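## Task

Scene 1: sound the blue bell one time only. A ring means driving its button fully down and then letting it rise fully and stay up briefly. The bells are loose on the table, so a press that shifts or tilts the bell may not score, yet it still counts toward the total. Any ring beyond one fails. Touching the button of any other bell down fails. Ending with any bell toppled or displaced fails. Nothing counts as achieved if it only holds because the robot is holding it at the end.

## Robot and tools

Robot: a two-armed wheeled robot at a table. Only the left arm (7 revolute joints) and its two-finger gripper move; base, torso, head and right arm are fixed.

Scene frame (metres): table top is z = 0, +z up, +x runs across the table away from the robot, so the robot's right is -y. The table's near edge is at x = 0.12. The robot faces +x within 12 degrees. The left shoulder sits 0.46 to 0.57 m above the table and within 0.07 m of the origin in plan view. The pinch point (midway between finger pads, about 3 cm behind the fingertips) can reach at most 0.77 m from the shoulder. In the URDF link left_pinch, the fingers point along -z and open/close along x.

execute_actions(actions, pictures): actions is a list holding zero or one item.
- Empty list: nothing is commanded; the current state comes back.
- Move: {"rows": [[...], ...], "steps": n}. One arm only, so each row is a single list of 8 numbers, each in [-1, 1]. Up to 15 rows, steps 1 to 15 (default 15), each step 1/30 s; if there are fewer rows than steps the final row repeats.
  Numbers 1-7 are joint offsets, in column order: shoulder pitch, shoulder roll, shoulder yaw, elbow, forearm roll, wrist pitch, hand roll. Scale: 1.0 equals 1.531 rad. Each row's offset is measured from the joint angles printed in the most recent result that listed them (before any such result in the scene, or for the second and later calls within one reply, from the pose at the start of the action) - not from the previous row. So all-zero offsets are not a pause: they pull the arm back to those reference angles.
  Joint ranges (rad): shoulder pitch -2.356..2.356, shoulder roll 0.000..3.142, shoulder yaw -2.094..2.094, elbow -2.618..0.010, forearm roll -3.142..3.142, wrist pitch -1.571..1.920, hand roll -2.705..2.705. A target more than 0.013 rad beyond a range end gets the call refused (nothing is sent). True ends may differ by up to 0.013 rad; a target past the true end is clipped there, and a "joint sent to its limit" line may appear (possibly about an earlier action). Absence of that line proves nothing.
  Number 8 is the absolute gripper opening: +1 fully open, -1 closed. Closing fully takes at least about 0.5 s.
- Wait: {"steps": n} with no rows, n up to 300; returns when n steps have passed since the previous result, your reply time included.
- pictures: true/false to include camera images (default: included).

Motion limits: each step a joint's target stays within 0.117 rad of its measured angle, and if the targets would put the gripper over 70 mm from where it is, all targets are pulled back proportionally. Big offsets therefore take several steps. Between calls the arm keeps heading to the last row's target until it nearly stops moving or a step is HELD; after that only a new action drives it further or presses harder.

Result lines: "Joint positions" gives the 7 angles (rad) in column order, then each sliding finger's position (0.000 m closed, 0.050 m open). grip_measured is the finger opening on the command scale (may be biased up to 0.020, fixed per scene); to hold something, command about 0.09 below it. "joint command not followed" means a clearance check altered or blocked targets; HELD marks steps where your row was partly or fully not sent. Finger force is about 40 N per pad; fast closing can press harder.

Faults: contact torque reaching a joint's load limit (N m: shoulder pitch, roll, yaw 65.1; elbow 33.4; forearm roll, wrist pitch, hand roll 23.2; held weight counts) stops the arm 10 s and drops the rest of the call. Holding loads heats motors: a MOTOR HOT warning from 65 °C, and at 80 °C an OVER-TEMPERATURE FAULT brakes the arm until it cools. Press bell buttons gently and vertically, lift fully between rings, and keep clear of other bells.

Cameras (672x504 each): cam_head, cam_held_wrist, cam_high, cam_low, cam_wrist. Fixed cameras have given intrinsics K and T_world_to_cam (scene frame to camera, OpenCV convention); the two wrist cameras have no given pose. Calibration can be slightly off per scene.

zoom_image(camera, region): region [x0, y0, x1, y1] in pixels of that camera's latest image, origin top-left, at most 504 by 504; returns an enlarged view.

read_manual(section): returns licence texts only ("licences"); no motion.

finished_scene(scene): ends scene 1 or 2 irreversibly, grades it (goal must hold), and reveals the next task. Replying without any tool call ends all remaining scenes.

Each tool is called after "Request:" by a JSON object that holds its "method" and its "body".

## Session

Request:
{"method": "execute_actions", "body": {"actions": []}}

Scene clock: 0.00 s of 5100.00 s.
grip_measured=+1.00
Joint positions: [-0.954  0.729 -0.291 -1.317 -0.794 -0.318 -0.504  0.05   0.05 ]
Motor temperatures (°C, as the motors report them): [34 32 33 37 34 37 38]

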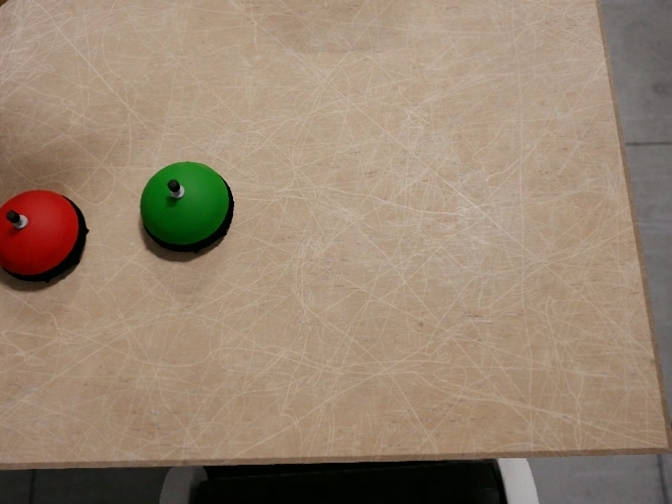

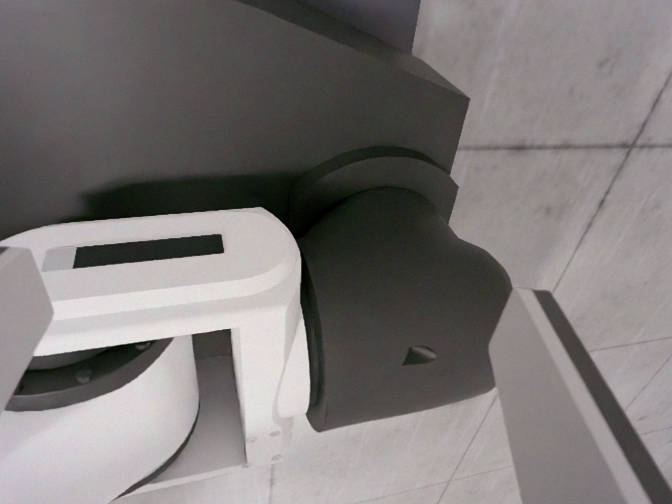

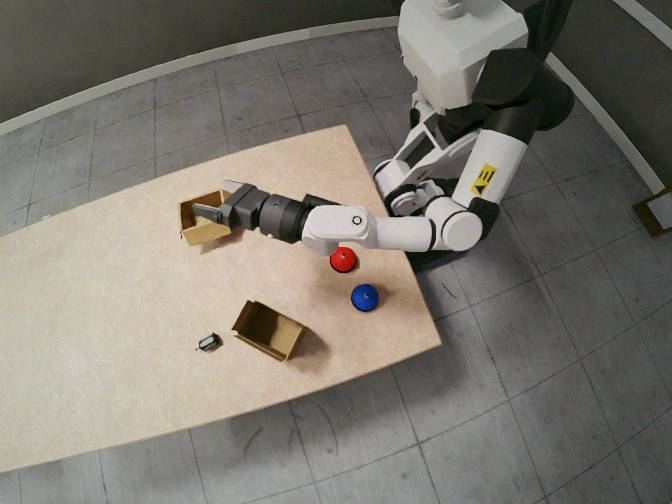

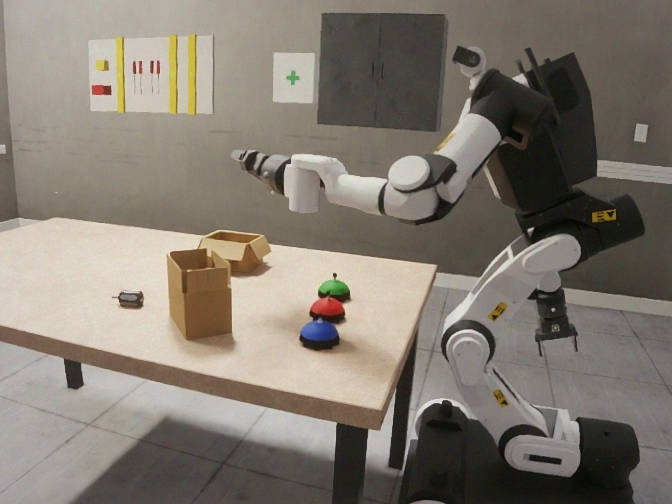

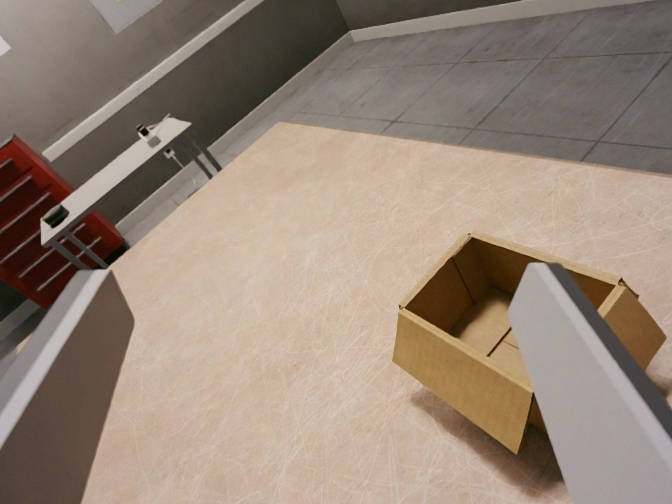

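Request:
{"method": "execute_actions", "body": {"actions": [{"rows":[[0.181,-0.361,0.683,-0.451,0.519,0.8,0.329,-1]]}], "pictures": false}}

Request:
{"method": "execute_actions", "body": {"actions": [{"steps":30}], "pictures": false}}

Request:
{"method": "execute_actions", "body": {"actions": [{"rows":[[0,0,0,0,0,0.61,0,-1]]}], "pictures": false}}

Request:
{"method": "execute_actions", "body": {"actions": [{"steps":20}]}}

Scene clock: 9.17 s of 5100.00 s.
grip_measured=-0.98
Joint positions: [-0.676  0.177  0.754 -2.007 -0.     0.906 -0.001  0.001  0.001]
Motor temperatures (°C, as the motors report them): [34 32 33 37 34 37 38]
Steps of this call (steps 1 to 90: nothing new was sent; then 5.67 s passed at rest; steps 91 to 105: all 15 steps of this action). Readings (joint positions):
91: [-0.869 0.646 -0.198 -1.402 -0.703 -0.227 -0.413 0.047 0.047]
92: [-0.776 0.551 -0.104 -1.495 -0.607 -0.131 -0.317 0.044 0.044]
94: [-0.662 0.356 0.090 -1.674 -0.410 0.067 -0.119 0.037 0.037]
98: [-0.674 0.177 0.487 -2.003 -0.013 0.473 -0.002 0.024 0.024]
105: the state above

Scene clock: 10.17 s of 5100.00 s.
grip_measured=-1.00
Joint positions: [-0.676  0.177  0.754 -2.007  0.     0.906 -0.001  0.     0.   ]
Motor temperatures (°C, as the motors report them): [34 32 33 37 34 37 38]
Steps of this call (steps 1 to 15: the robot went on to your last target; steps 16 to 30: nothing new was sent). Readings (joint positions):
1: [-0.676 0.177 0.754 -2.007 0.000 0.906 -0.001 0.000 0.000]
2: [-0.676 0.177 0.754 -2.007 0.000 0.906 -0.001 0.000 0.000]
4: [-0.676 0.177 0.754 -2.007 0.000 0.906 -0.001 0.000 0.000]
8: [-0.676 0.177 0.754 -2.007 0.000 0.906 -0.001 0.000 0.000]
30: the state above
The arm was judged still, so your last target was given up. Only a new action makes it travel on or press farther. Fingers that are still opening or closing keep moving.

Scene clock: 10.67 s of 5100.00 s.
grip_measured=-1.00
Joint positions: [-0.676  0.177  0.754 -2.007  0.     1.84  -0.001  0.     0.   ]
Motor temperatures (°C, as the motors report them): [34 32 33 37 34 37 38]
Steps of this call (steps 1 to 15: all 15 steps of this action). Readings (joint positions):
1: [-0.676 0.177 0.754 -2.007 0.000 0.998 -0.001 0.000 0.000]
2: [-0.676 0.177 0.754 -2.007 0.000 1.094 -0.001 0.000 0.000]
4: [-0.676 0.177 0.754 -2.007 0.000 1.292 -0.001 0.000 0.000]
8: [-0.676 0.177 0.754 -2.007 0.000 1.698 -0.001 0.000 0.000]
15: the state above

Scene clock: 11.33 s of 5100.00 s.
grip_measured=-1.00
Joint positions: [-0.676  0.177  0.754 -2.007  0.     1.84  -0.001  0.     0.   ]
Motor temperatures (°C, as the motors report them): [34 32 33 37 34 37 38]
Steps of this call (steps 1 to 15: the robot went on to your last target; steps 16 to 20: nothing new was sent). Readings (joint positions):
1: [-0.676 0.177 0.754 -2.007 0.000 1.840 -0.001 0.000 0.000]
2: [-0.676 0.177 0.754 -2.007 0.000 1.840 -0.001 0.000 0.000]
4: [-0.676 0.177 0.754 -2.007 0.000 1.840 -0.001 0.000 0.000]
8: [-0.676 0.177 0.754 -2.007 0.000 1.840 -0.001 0.000 0.000]
20: the state above
The arm was judged still, so your last target was given up. Only a new action makes it travel on or press farther. Fingers that are still opening or closing keep moving.

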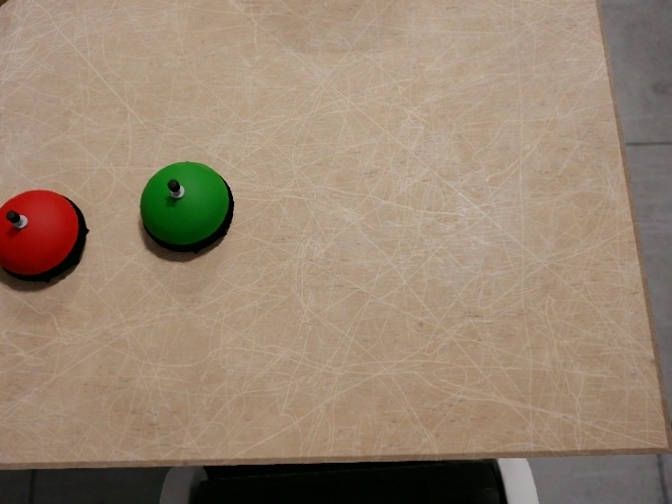

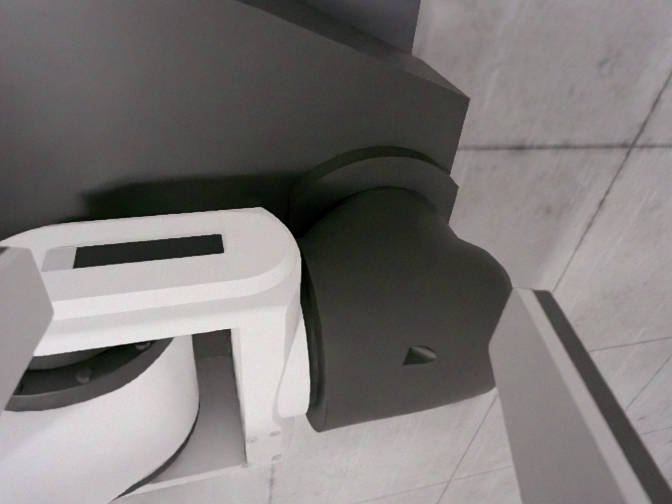

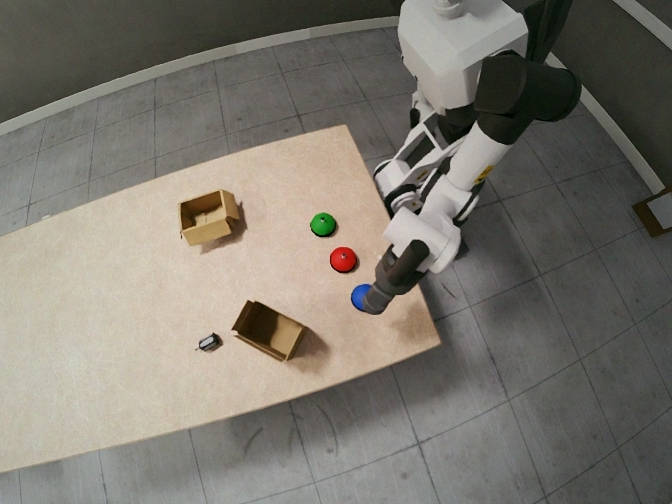

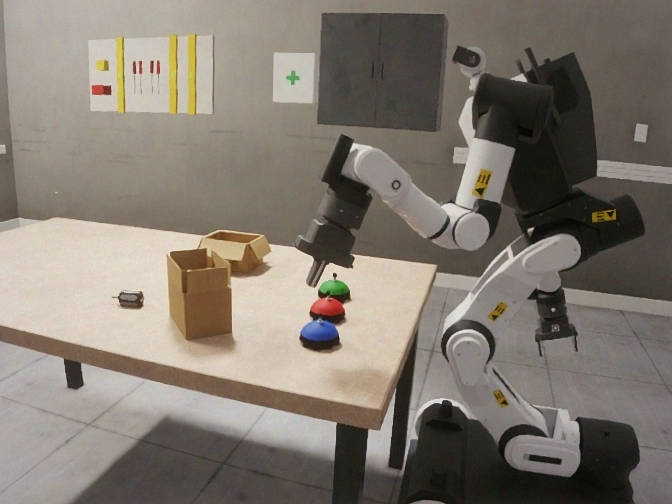

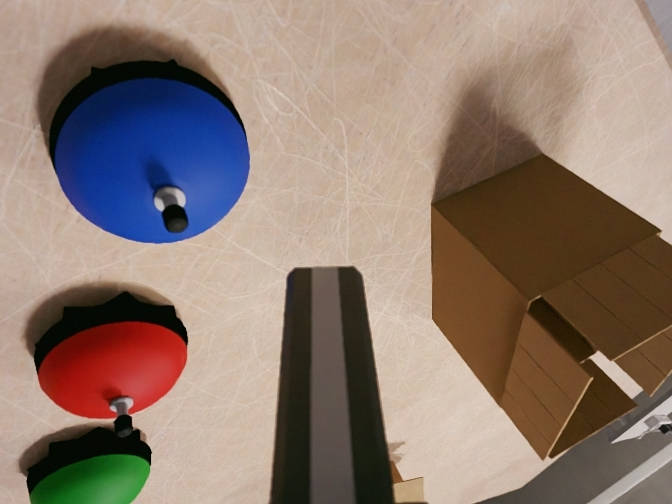

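Request:
{"method": "execute_actions", "body": {"actions": [{"rows":[[0,0,-0.01,0.03,0,0,0,-1],[0,0,-0.02,0.06,0,0,0,-1],[0,0,-0.02,0.08,0,0,0,-1]],"steps":10}]}}

Request:
{"method": "zoom_image", "body": {"camera": "cam_low", "region": [260,250,380,360]}}

Scene clock: 12.97 s of 5100.00 s.
grip_measured=-1.00
Joint positions: [-0.676  0.176  0.724 -1.884  0.     1.84  -0.001  0.     0.   ]
Motor temperatures (°C, as the motors report them): [34 32 33 37 34 37 38]
Steps of this call (steps 1 to 39: nothing new was sent; steps 40 to 49: all 10 steps of this action). Readings (joint positions):
40: [-0.676 0.177 0.741 -1.969 0.000 1.840 -0.001 0.000 0.000]
41: [-0.676 0.177 0.726 -1.923 0.000 1.840 -0.001 0.000 0.000]
43: [-0.676 0.176 0.724 -1.884 0.000 1.840 -0.001 0.000 0.000]
47: [-0.676 0.176 0.724 -1.884 0.000 1.840 -0.001 0.000 0.000]
49: the state above

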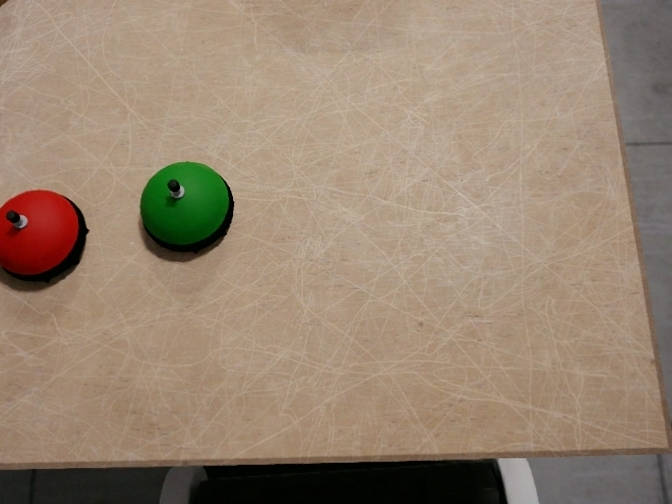

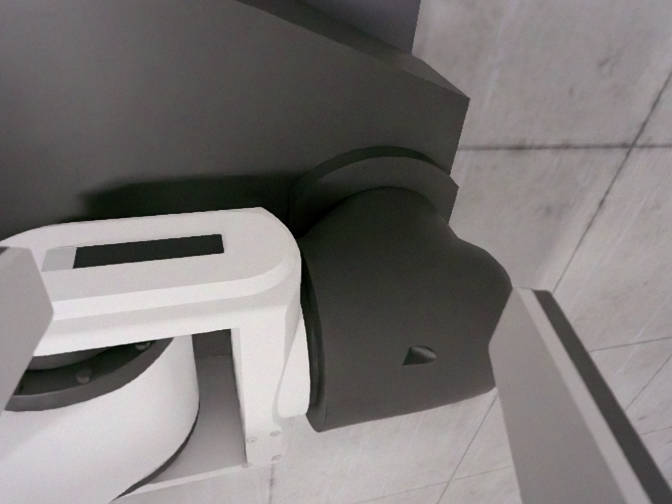

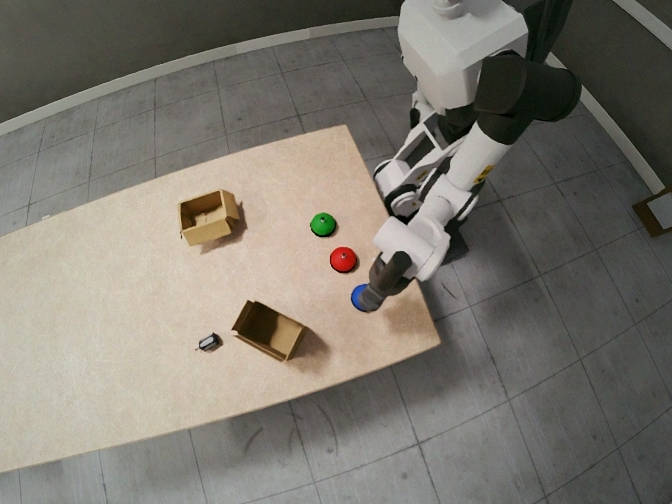

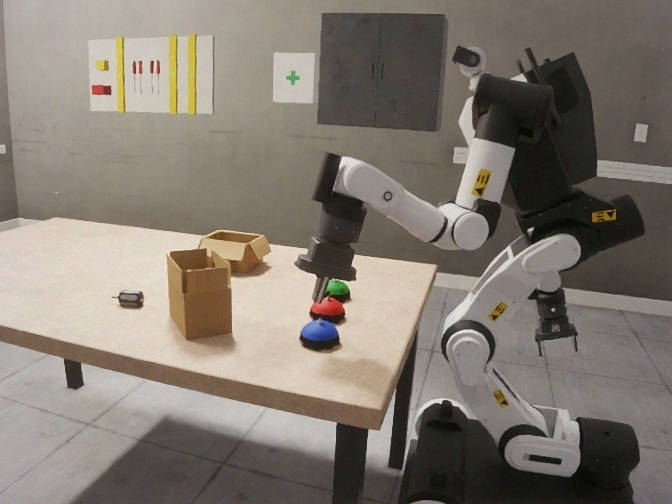

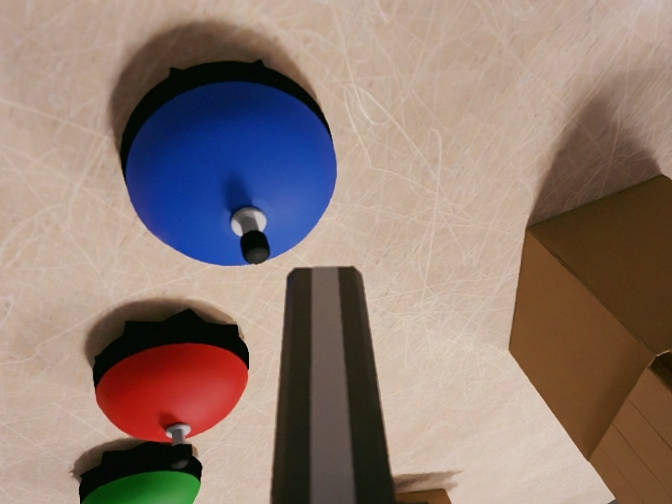

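Region (260, 250, 380, 360) of cam_low's 672x504 image, scaled by 4.200, with more detail than that image has; it fills the top 462 rows of this view, and the rest is white.

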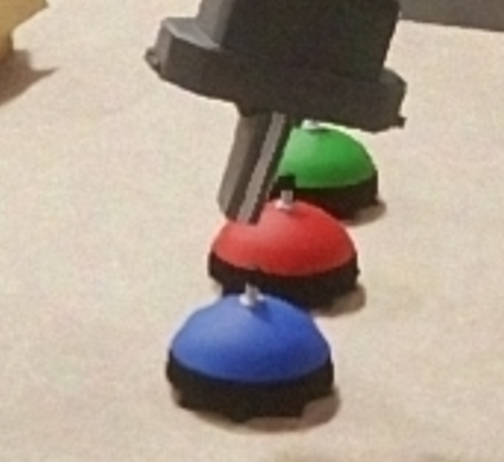

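Request:
{"method": "execute_actions", "body": {"actions": [{"rows":[[0,0,-0.015,0.01,0,0.01,0,-1],[0,0,-0.033,0.02,0,0.02,0,-1]],"steps":10}]}}

Request:
{"method": "zoom_image", "body": {"camera": "cam_low", "region": [260,250,380,360]}}

Scene clock: 14.53 s of 5100.00 s.
grip_measured=-1.00
Joint positions: [-0.676  0.176  0.673 -1.853  0.     1.87  -0.001  0.     0.   ]
Motor temperatures (°C, as the motors report them): [34 32 33 37 34 37 38]
Steps of this call (steps 1 to 15: the robot went on to your last target; steps 16 to 37: nothing new was sent; steps 38 to 47: all 10 steps of this action). Readings (joint positions):
38: [-0.676 0.177 0.704 -1.871 0.000 1.853 -0.001 0.000 0.000]
39: [-0.675 0.176 0.678 -1.855 0.000 1.868 -0.001 0.000 0.000]
41: [-0.676 0.176 0.673 -1.853 0.000 1.870 -0.001 0.000 0.000]
45: [-0.676 0.176 0.673 -1.853 0.000 1.870 -0.001 0.000 0.000]
47: the state above

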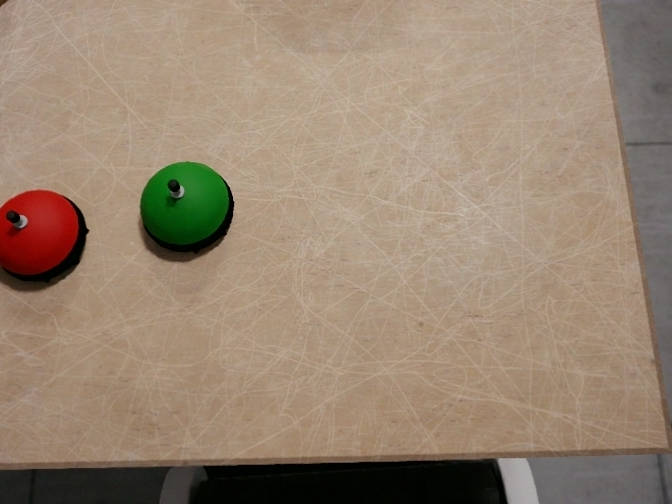

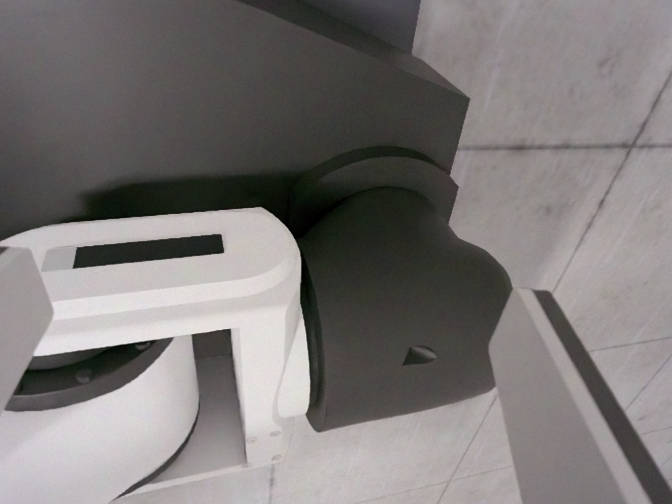

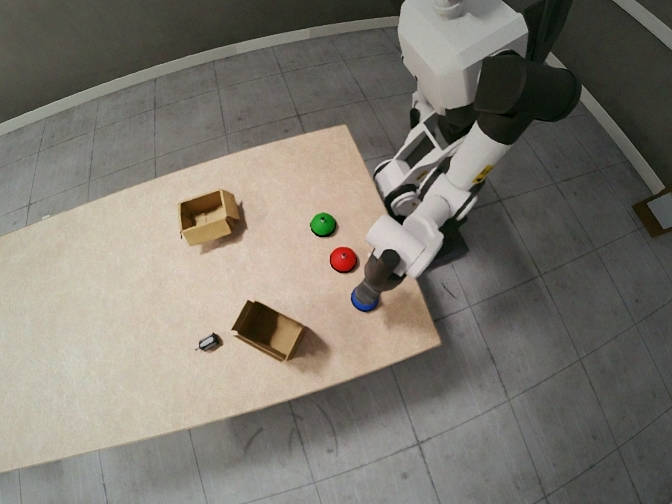

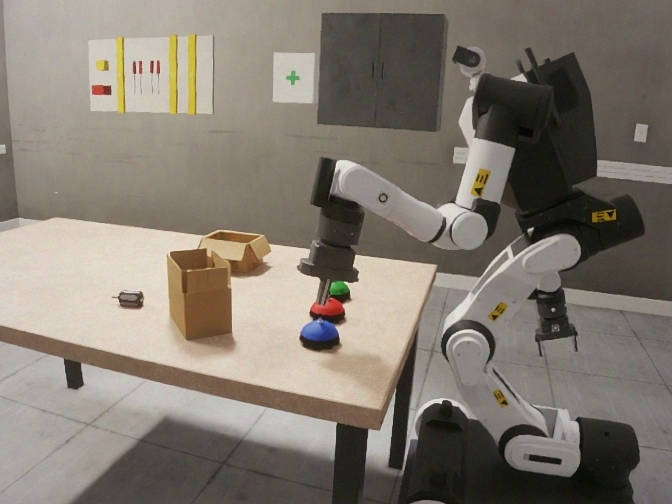

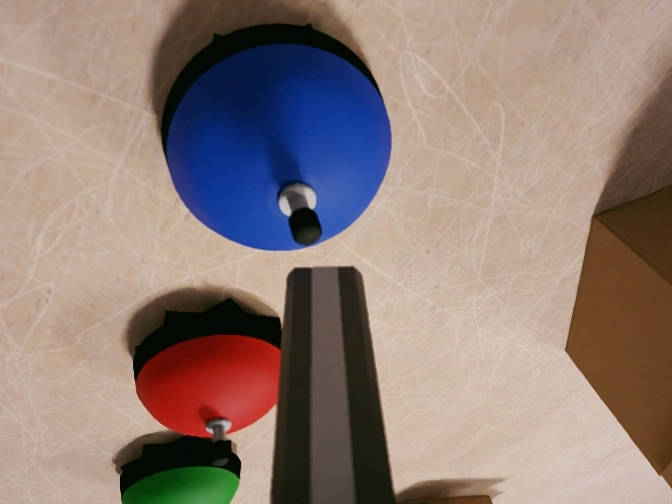

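Region (260, 250, 380, 360) of cam_low's 672x504 image, scaled by 4.200, with more detail than that image has; it fills the top 462 rows of this view, and the rest is white.

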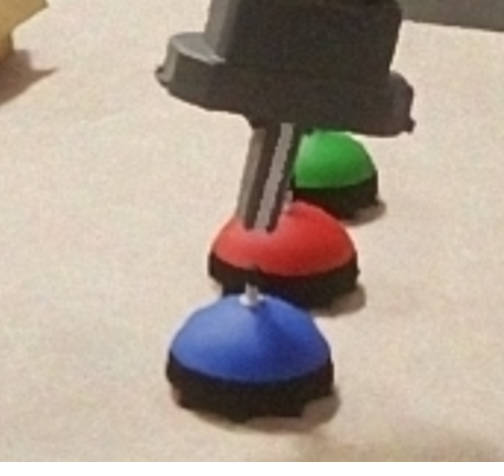

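Request:
{"method": "execute_actions", "body": {"actions": [{"rows":[[0,0,-0.009,0.012,0,-0.008,0,-1],[0,0,-0.009,0.024,0,-0.016,0,-1],[0,0,-0.009,0.034,0,-0.023,0,-1],[0,0,-0.009,0.042,0,-0.028,0,-1],[0,0,-0.009,0.048,0,-0.032,0,-1],[0,0,-0.009,0.054,0,-0.036,0,-1]],"steps":12}]}}

Request:
{"method": "zoom_image", "body": {"camera": "cam_low", "region": [260,250,380,360]}}

Scene clock: 22.40 s of 5100.00 s.
grip_measured=-1.00
Joint positions: [-0.676  0.176  0.66  -1.77   0.     1.815 -0.001  0.     0.   ]
Motor temperatures (°C, as the motors report them): [34 32 33 37 34 37 38]
Steps of this call (steps 1 to 15: the robot went on to your last target; steps 16 to 90: nothing new was sent; then 4.47 s passed at rest; steps 91 to 102: all 12 steps of this action). Readings (joint positions):
91: [-0.676 0.176 0.662 -1.837 0.000 1.860 -0.001 0.000 0.000]
92: [-0.676 0.176 0.660 -1.819 0.000 1.848 -0.001 0.000 0.000]
94: [-0.676 0.176 0.660 -1.790 0.000 1.829 -0.001 0.000 0.000]
98: [-0.676 0.176 0.660 -1.770 0.000 1.815 -0.001 0.000 0.000]
102: the state above

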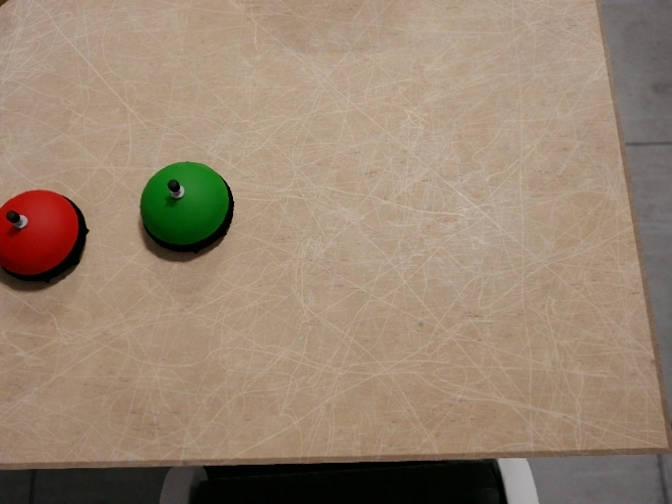

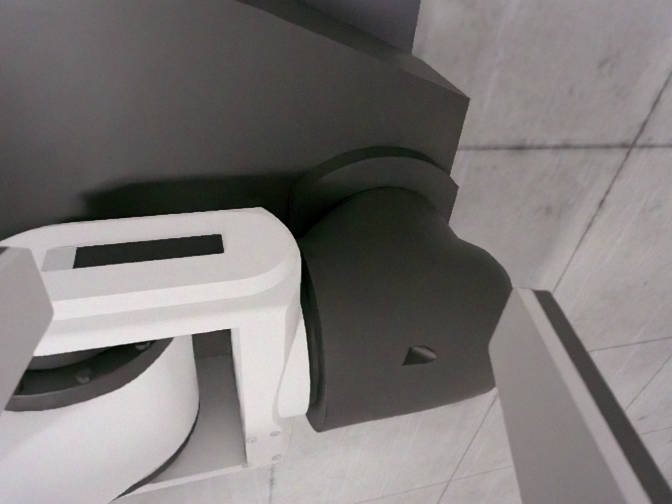

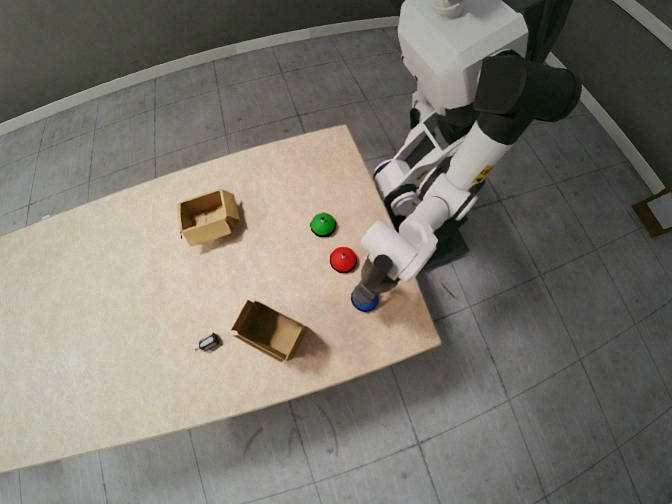

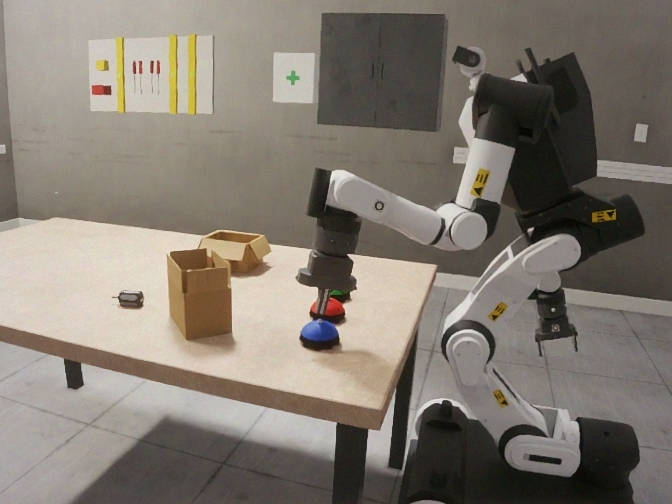

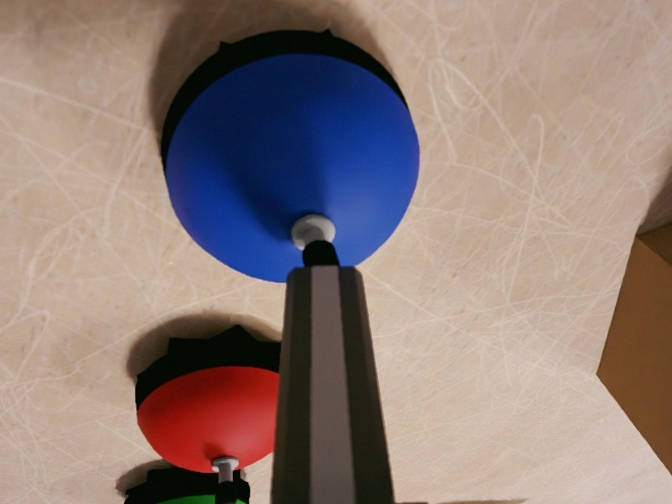

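Region (260, 250, 380, 360) of cam_low's 672x504 image, scaled by 4.200, with more detail than that image has; it fills the top 462 rows of this view, and the rest is white.

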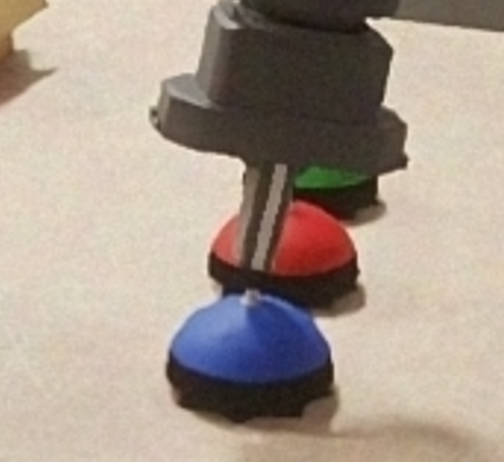

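Request:
{"method": "execute_actions", "body": {"actions": [{"rows":[[0,0,0,0.004,0,-0.003,0,-1],[0,0,0,0.008,0,-0.006,0,-1],[0,0,0,0.012,0,-0.009,0,-1],[0,0,0,0.016,0,-0.012,0,-1],[0,0,0,0.02,0,-0.0145,0,-1]],"steps":12}]}}

Scene clock: 33.50 s of 5100.00 s.
grip_measured=-1.00
Joint positions: [-0.68   0.18   0.66  -1.747  0.     1.795 -0.001  0.     0.   ]
Motor temperatures (°C, as the motors report them): [34 32 33 37 34 37 38]
TORQUE FAULT: the external load on joint 4 (elbow) reached its load limit, and the arm stopped for 10 seconds. The arm's remaining commands of this call were not run. The arm holds where it stopped, with its grip as last carried out, and accepts commands again: back off and push less far. The arm stops again, at the same cost, whenever a joint's load reaches its limit.
The stop began at step 33 of this call (marked STOPPED below). From that step on the arm followed nothing that you had sent. 7 steps, steps kept back included, did not run and will not run. Nothing is kept back now, and the robot has no last target.
Steps of this call (steps 1 to 15: the robot went on to your last target; steps 16 to 27: nothing new was sent; steps 28 to 32: the first 5 steps of this action; steps 33 to 333: the stop). Readings (joint positions):
28: [-0.676 0.176 0.660 -1.765 0.000 1.811 -0.001 0.000 0.000]
29: [-0.676 0.176 0.660 -1.759 0.000 1.807 -0.001 0.000 0.000]
31: [-0.677 0.177 0.660 -1.749 0.000 1.798 -0.001 0.001 0.001]
33: [-0.681 0.180 0.660 -1.749 0.000 1.796 -0.001 0.000 0.000] STOPPED
35: [-0.680 0.180 0.660 -1.748 0.000 1.796 -0.001 0.000 0.000]
333: the state above

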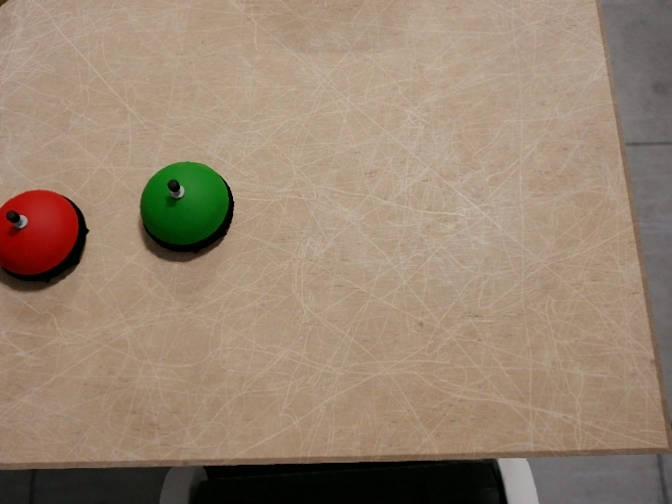

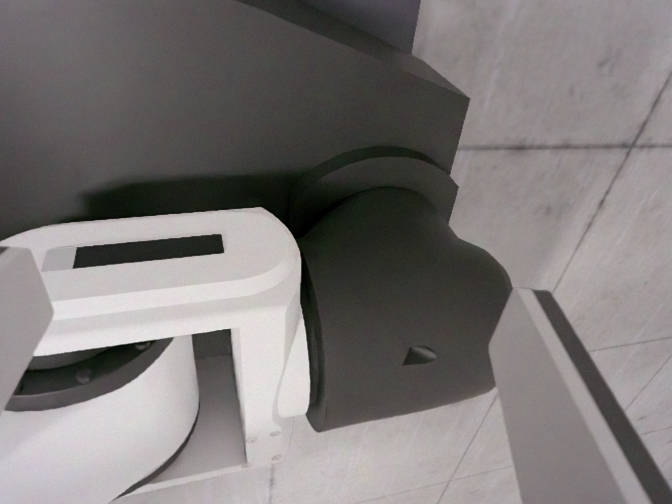

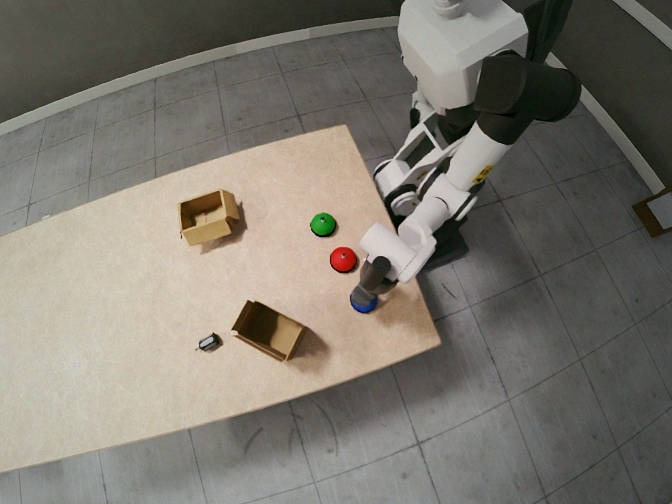

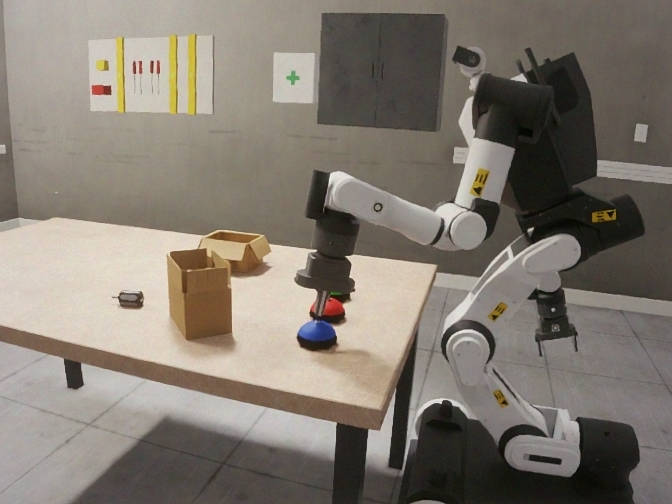

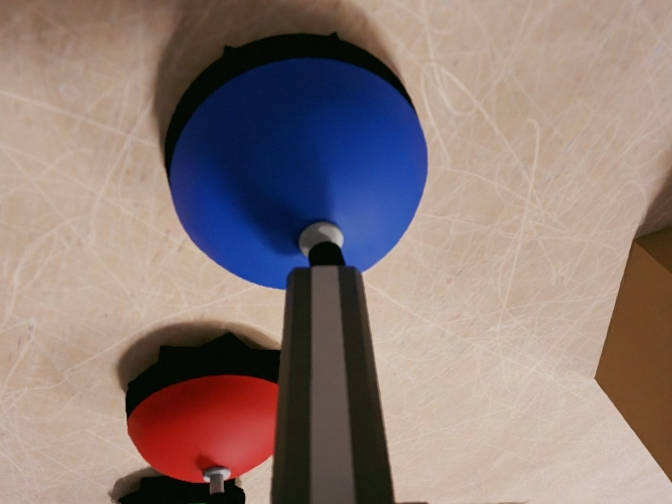

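Request:
{"method": "execute_actions", "body": {"actions": [{"rows":[[0,0,0,-0.02,0,0.014,0,-1],[0,0,0,-0.06,0,0.04,0,-1]]}], "pictures": false}}

Request:
{"method": "execute_actions", "body": {"actions": [{"steps":20}], "pictures": false}}

Request:
{"method": "finished_scene", "body": {"scene": 1}}

Scene clock: 35.00 s of 5100.00 s.
grip_measured=-1.00
Joint positions: [-0.68   0.18   0.66  -1.839  0.     1.856 -0.001  0.     0.   ]
Motor temperatures (°C, as the motors report them): [34 32 33 37 34 37 38]
Steps of this call (steps 1 to 30: nothing new was sent; steps 31 to 45: all 15 steps of this action). Readings (joint positions):
31: [-0.681 0.180 0.660 -1.773 0.000 1.813 -0.001 0.000 0.000]
32: [-0.680 0.180 0.660 -1.829 0.000 1.850 -0.001 0.000 0.000]
34: [-0.681 0.180 0.660 -1.841 0.000 1.856 -0.001 0.000 0.000]
38: [-0.680 0.180 0.660 -1.839 0.000 1.856 -0.001 0.000 0.000]
45: the state above

Scene clock: 35.67 s of 5100.00 s.
grip_measured=-1.00
Joint positions: [-0.68   0.18   0.66  -1.839  0.     1.856 -0.001  0.     0.   ]
Motor temperatures (°C, as the motors report them): [34 32 33 37 34 37 38]
Steps of this call (steps 1 to 15: the robot went on to your last target; steps 16 to 20: nothing new was sent). Readings (joint positions):
1: [-0.680 0.180 0.660 -1.839 0.000 1.856 -0.001 0.000 0.000]
2: [-0.680 0.180 0.660 -1.839 0.000 1.856 -0.001 0.000 0.000]
4: [-0.680 0.180 0.660 -1.839 0.000 1.856 -0.001 0.000 0.000]
8: [-0.680 0.180 0.660 -1.839 0.000 1.856 -0.001 0.000 0.000]
20: the state above
The arm was judged still, so your last target was given up. Only a new action makes it travel on or press farther. Fingers that are still opening or closing keep moving.

The scene is finished: the task was done.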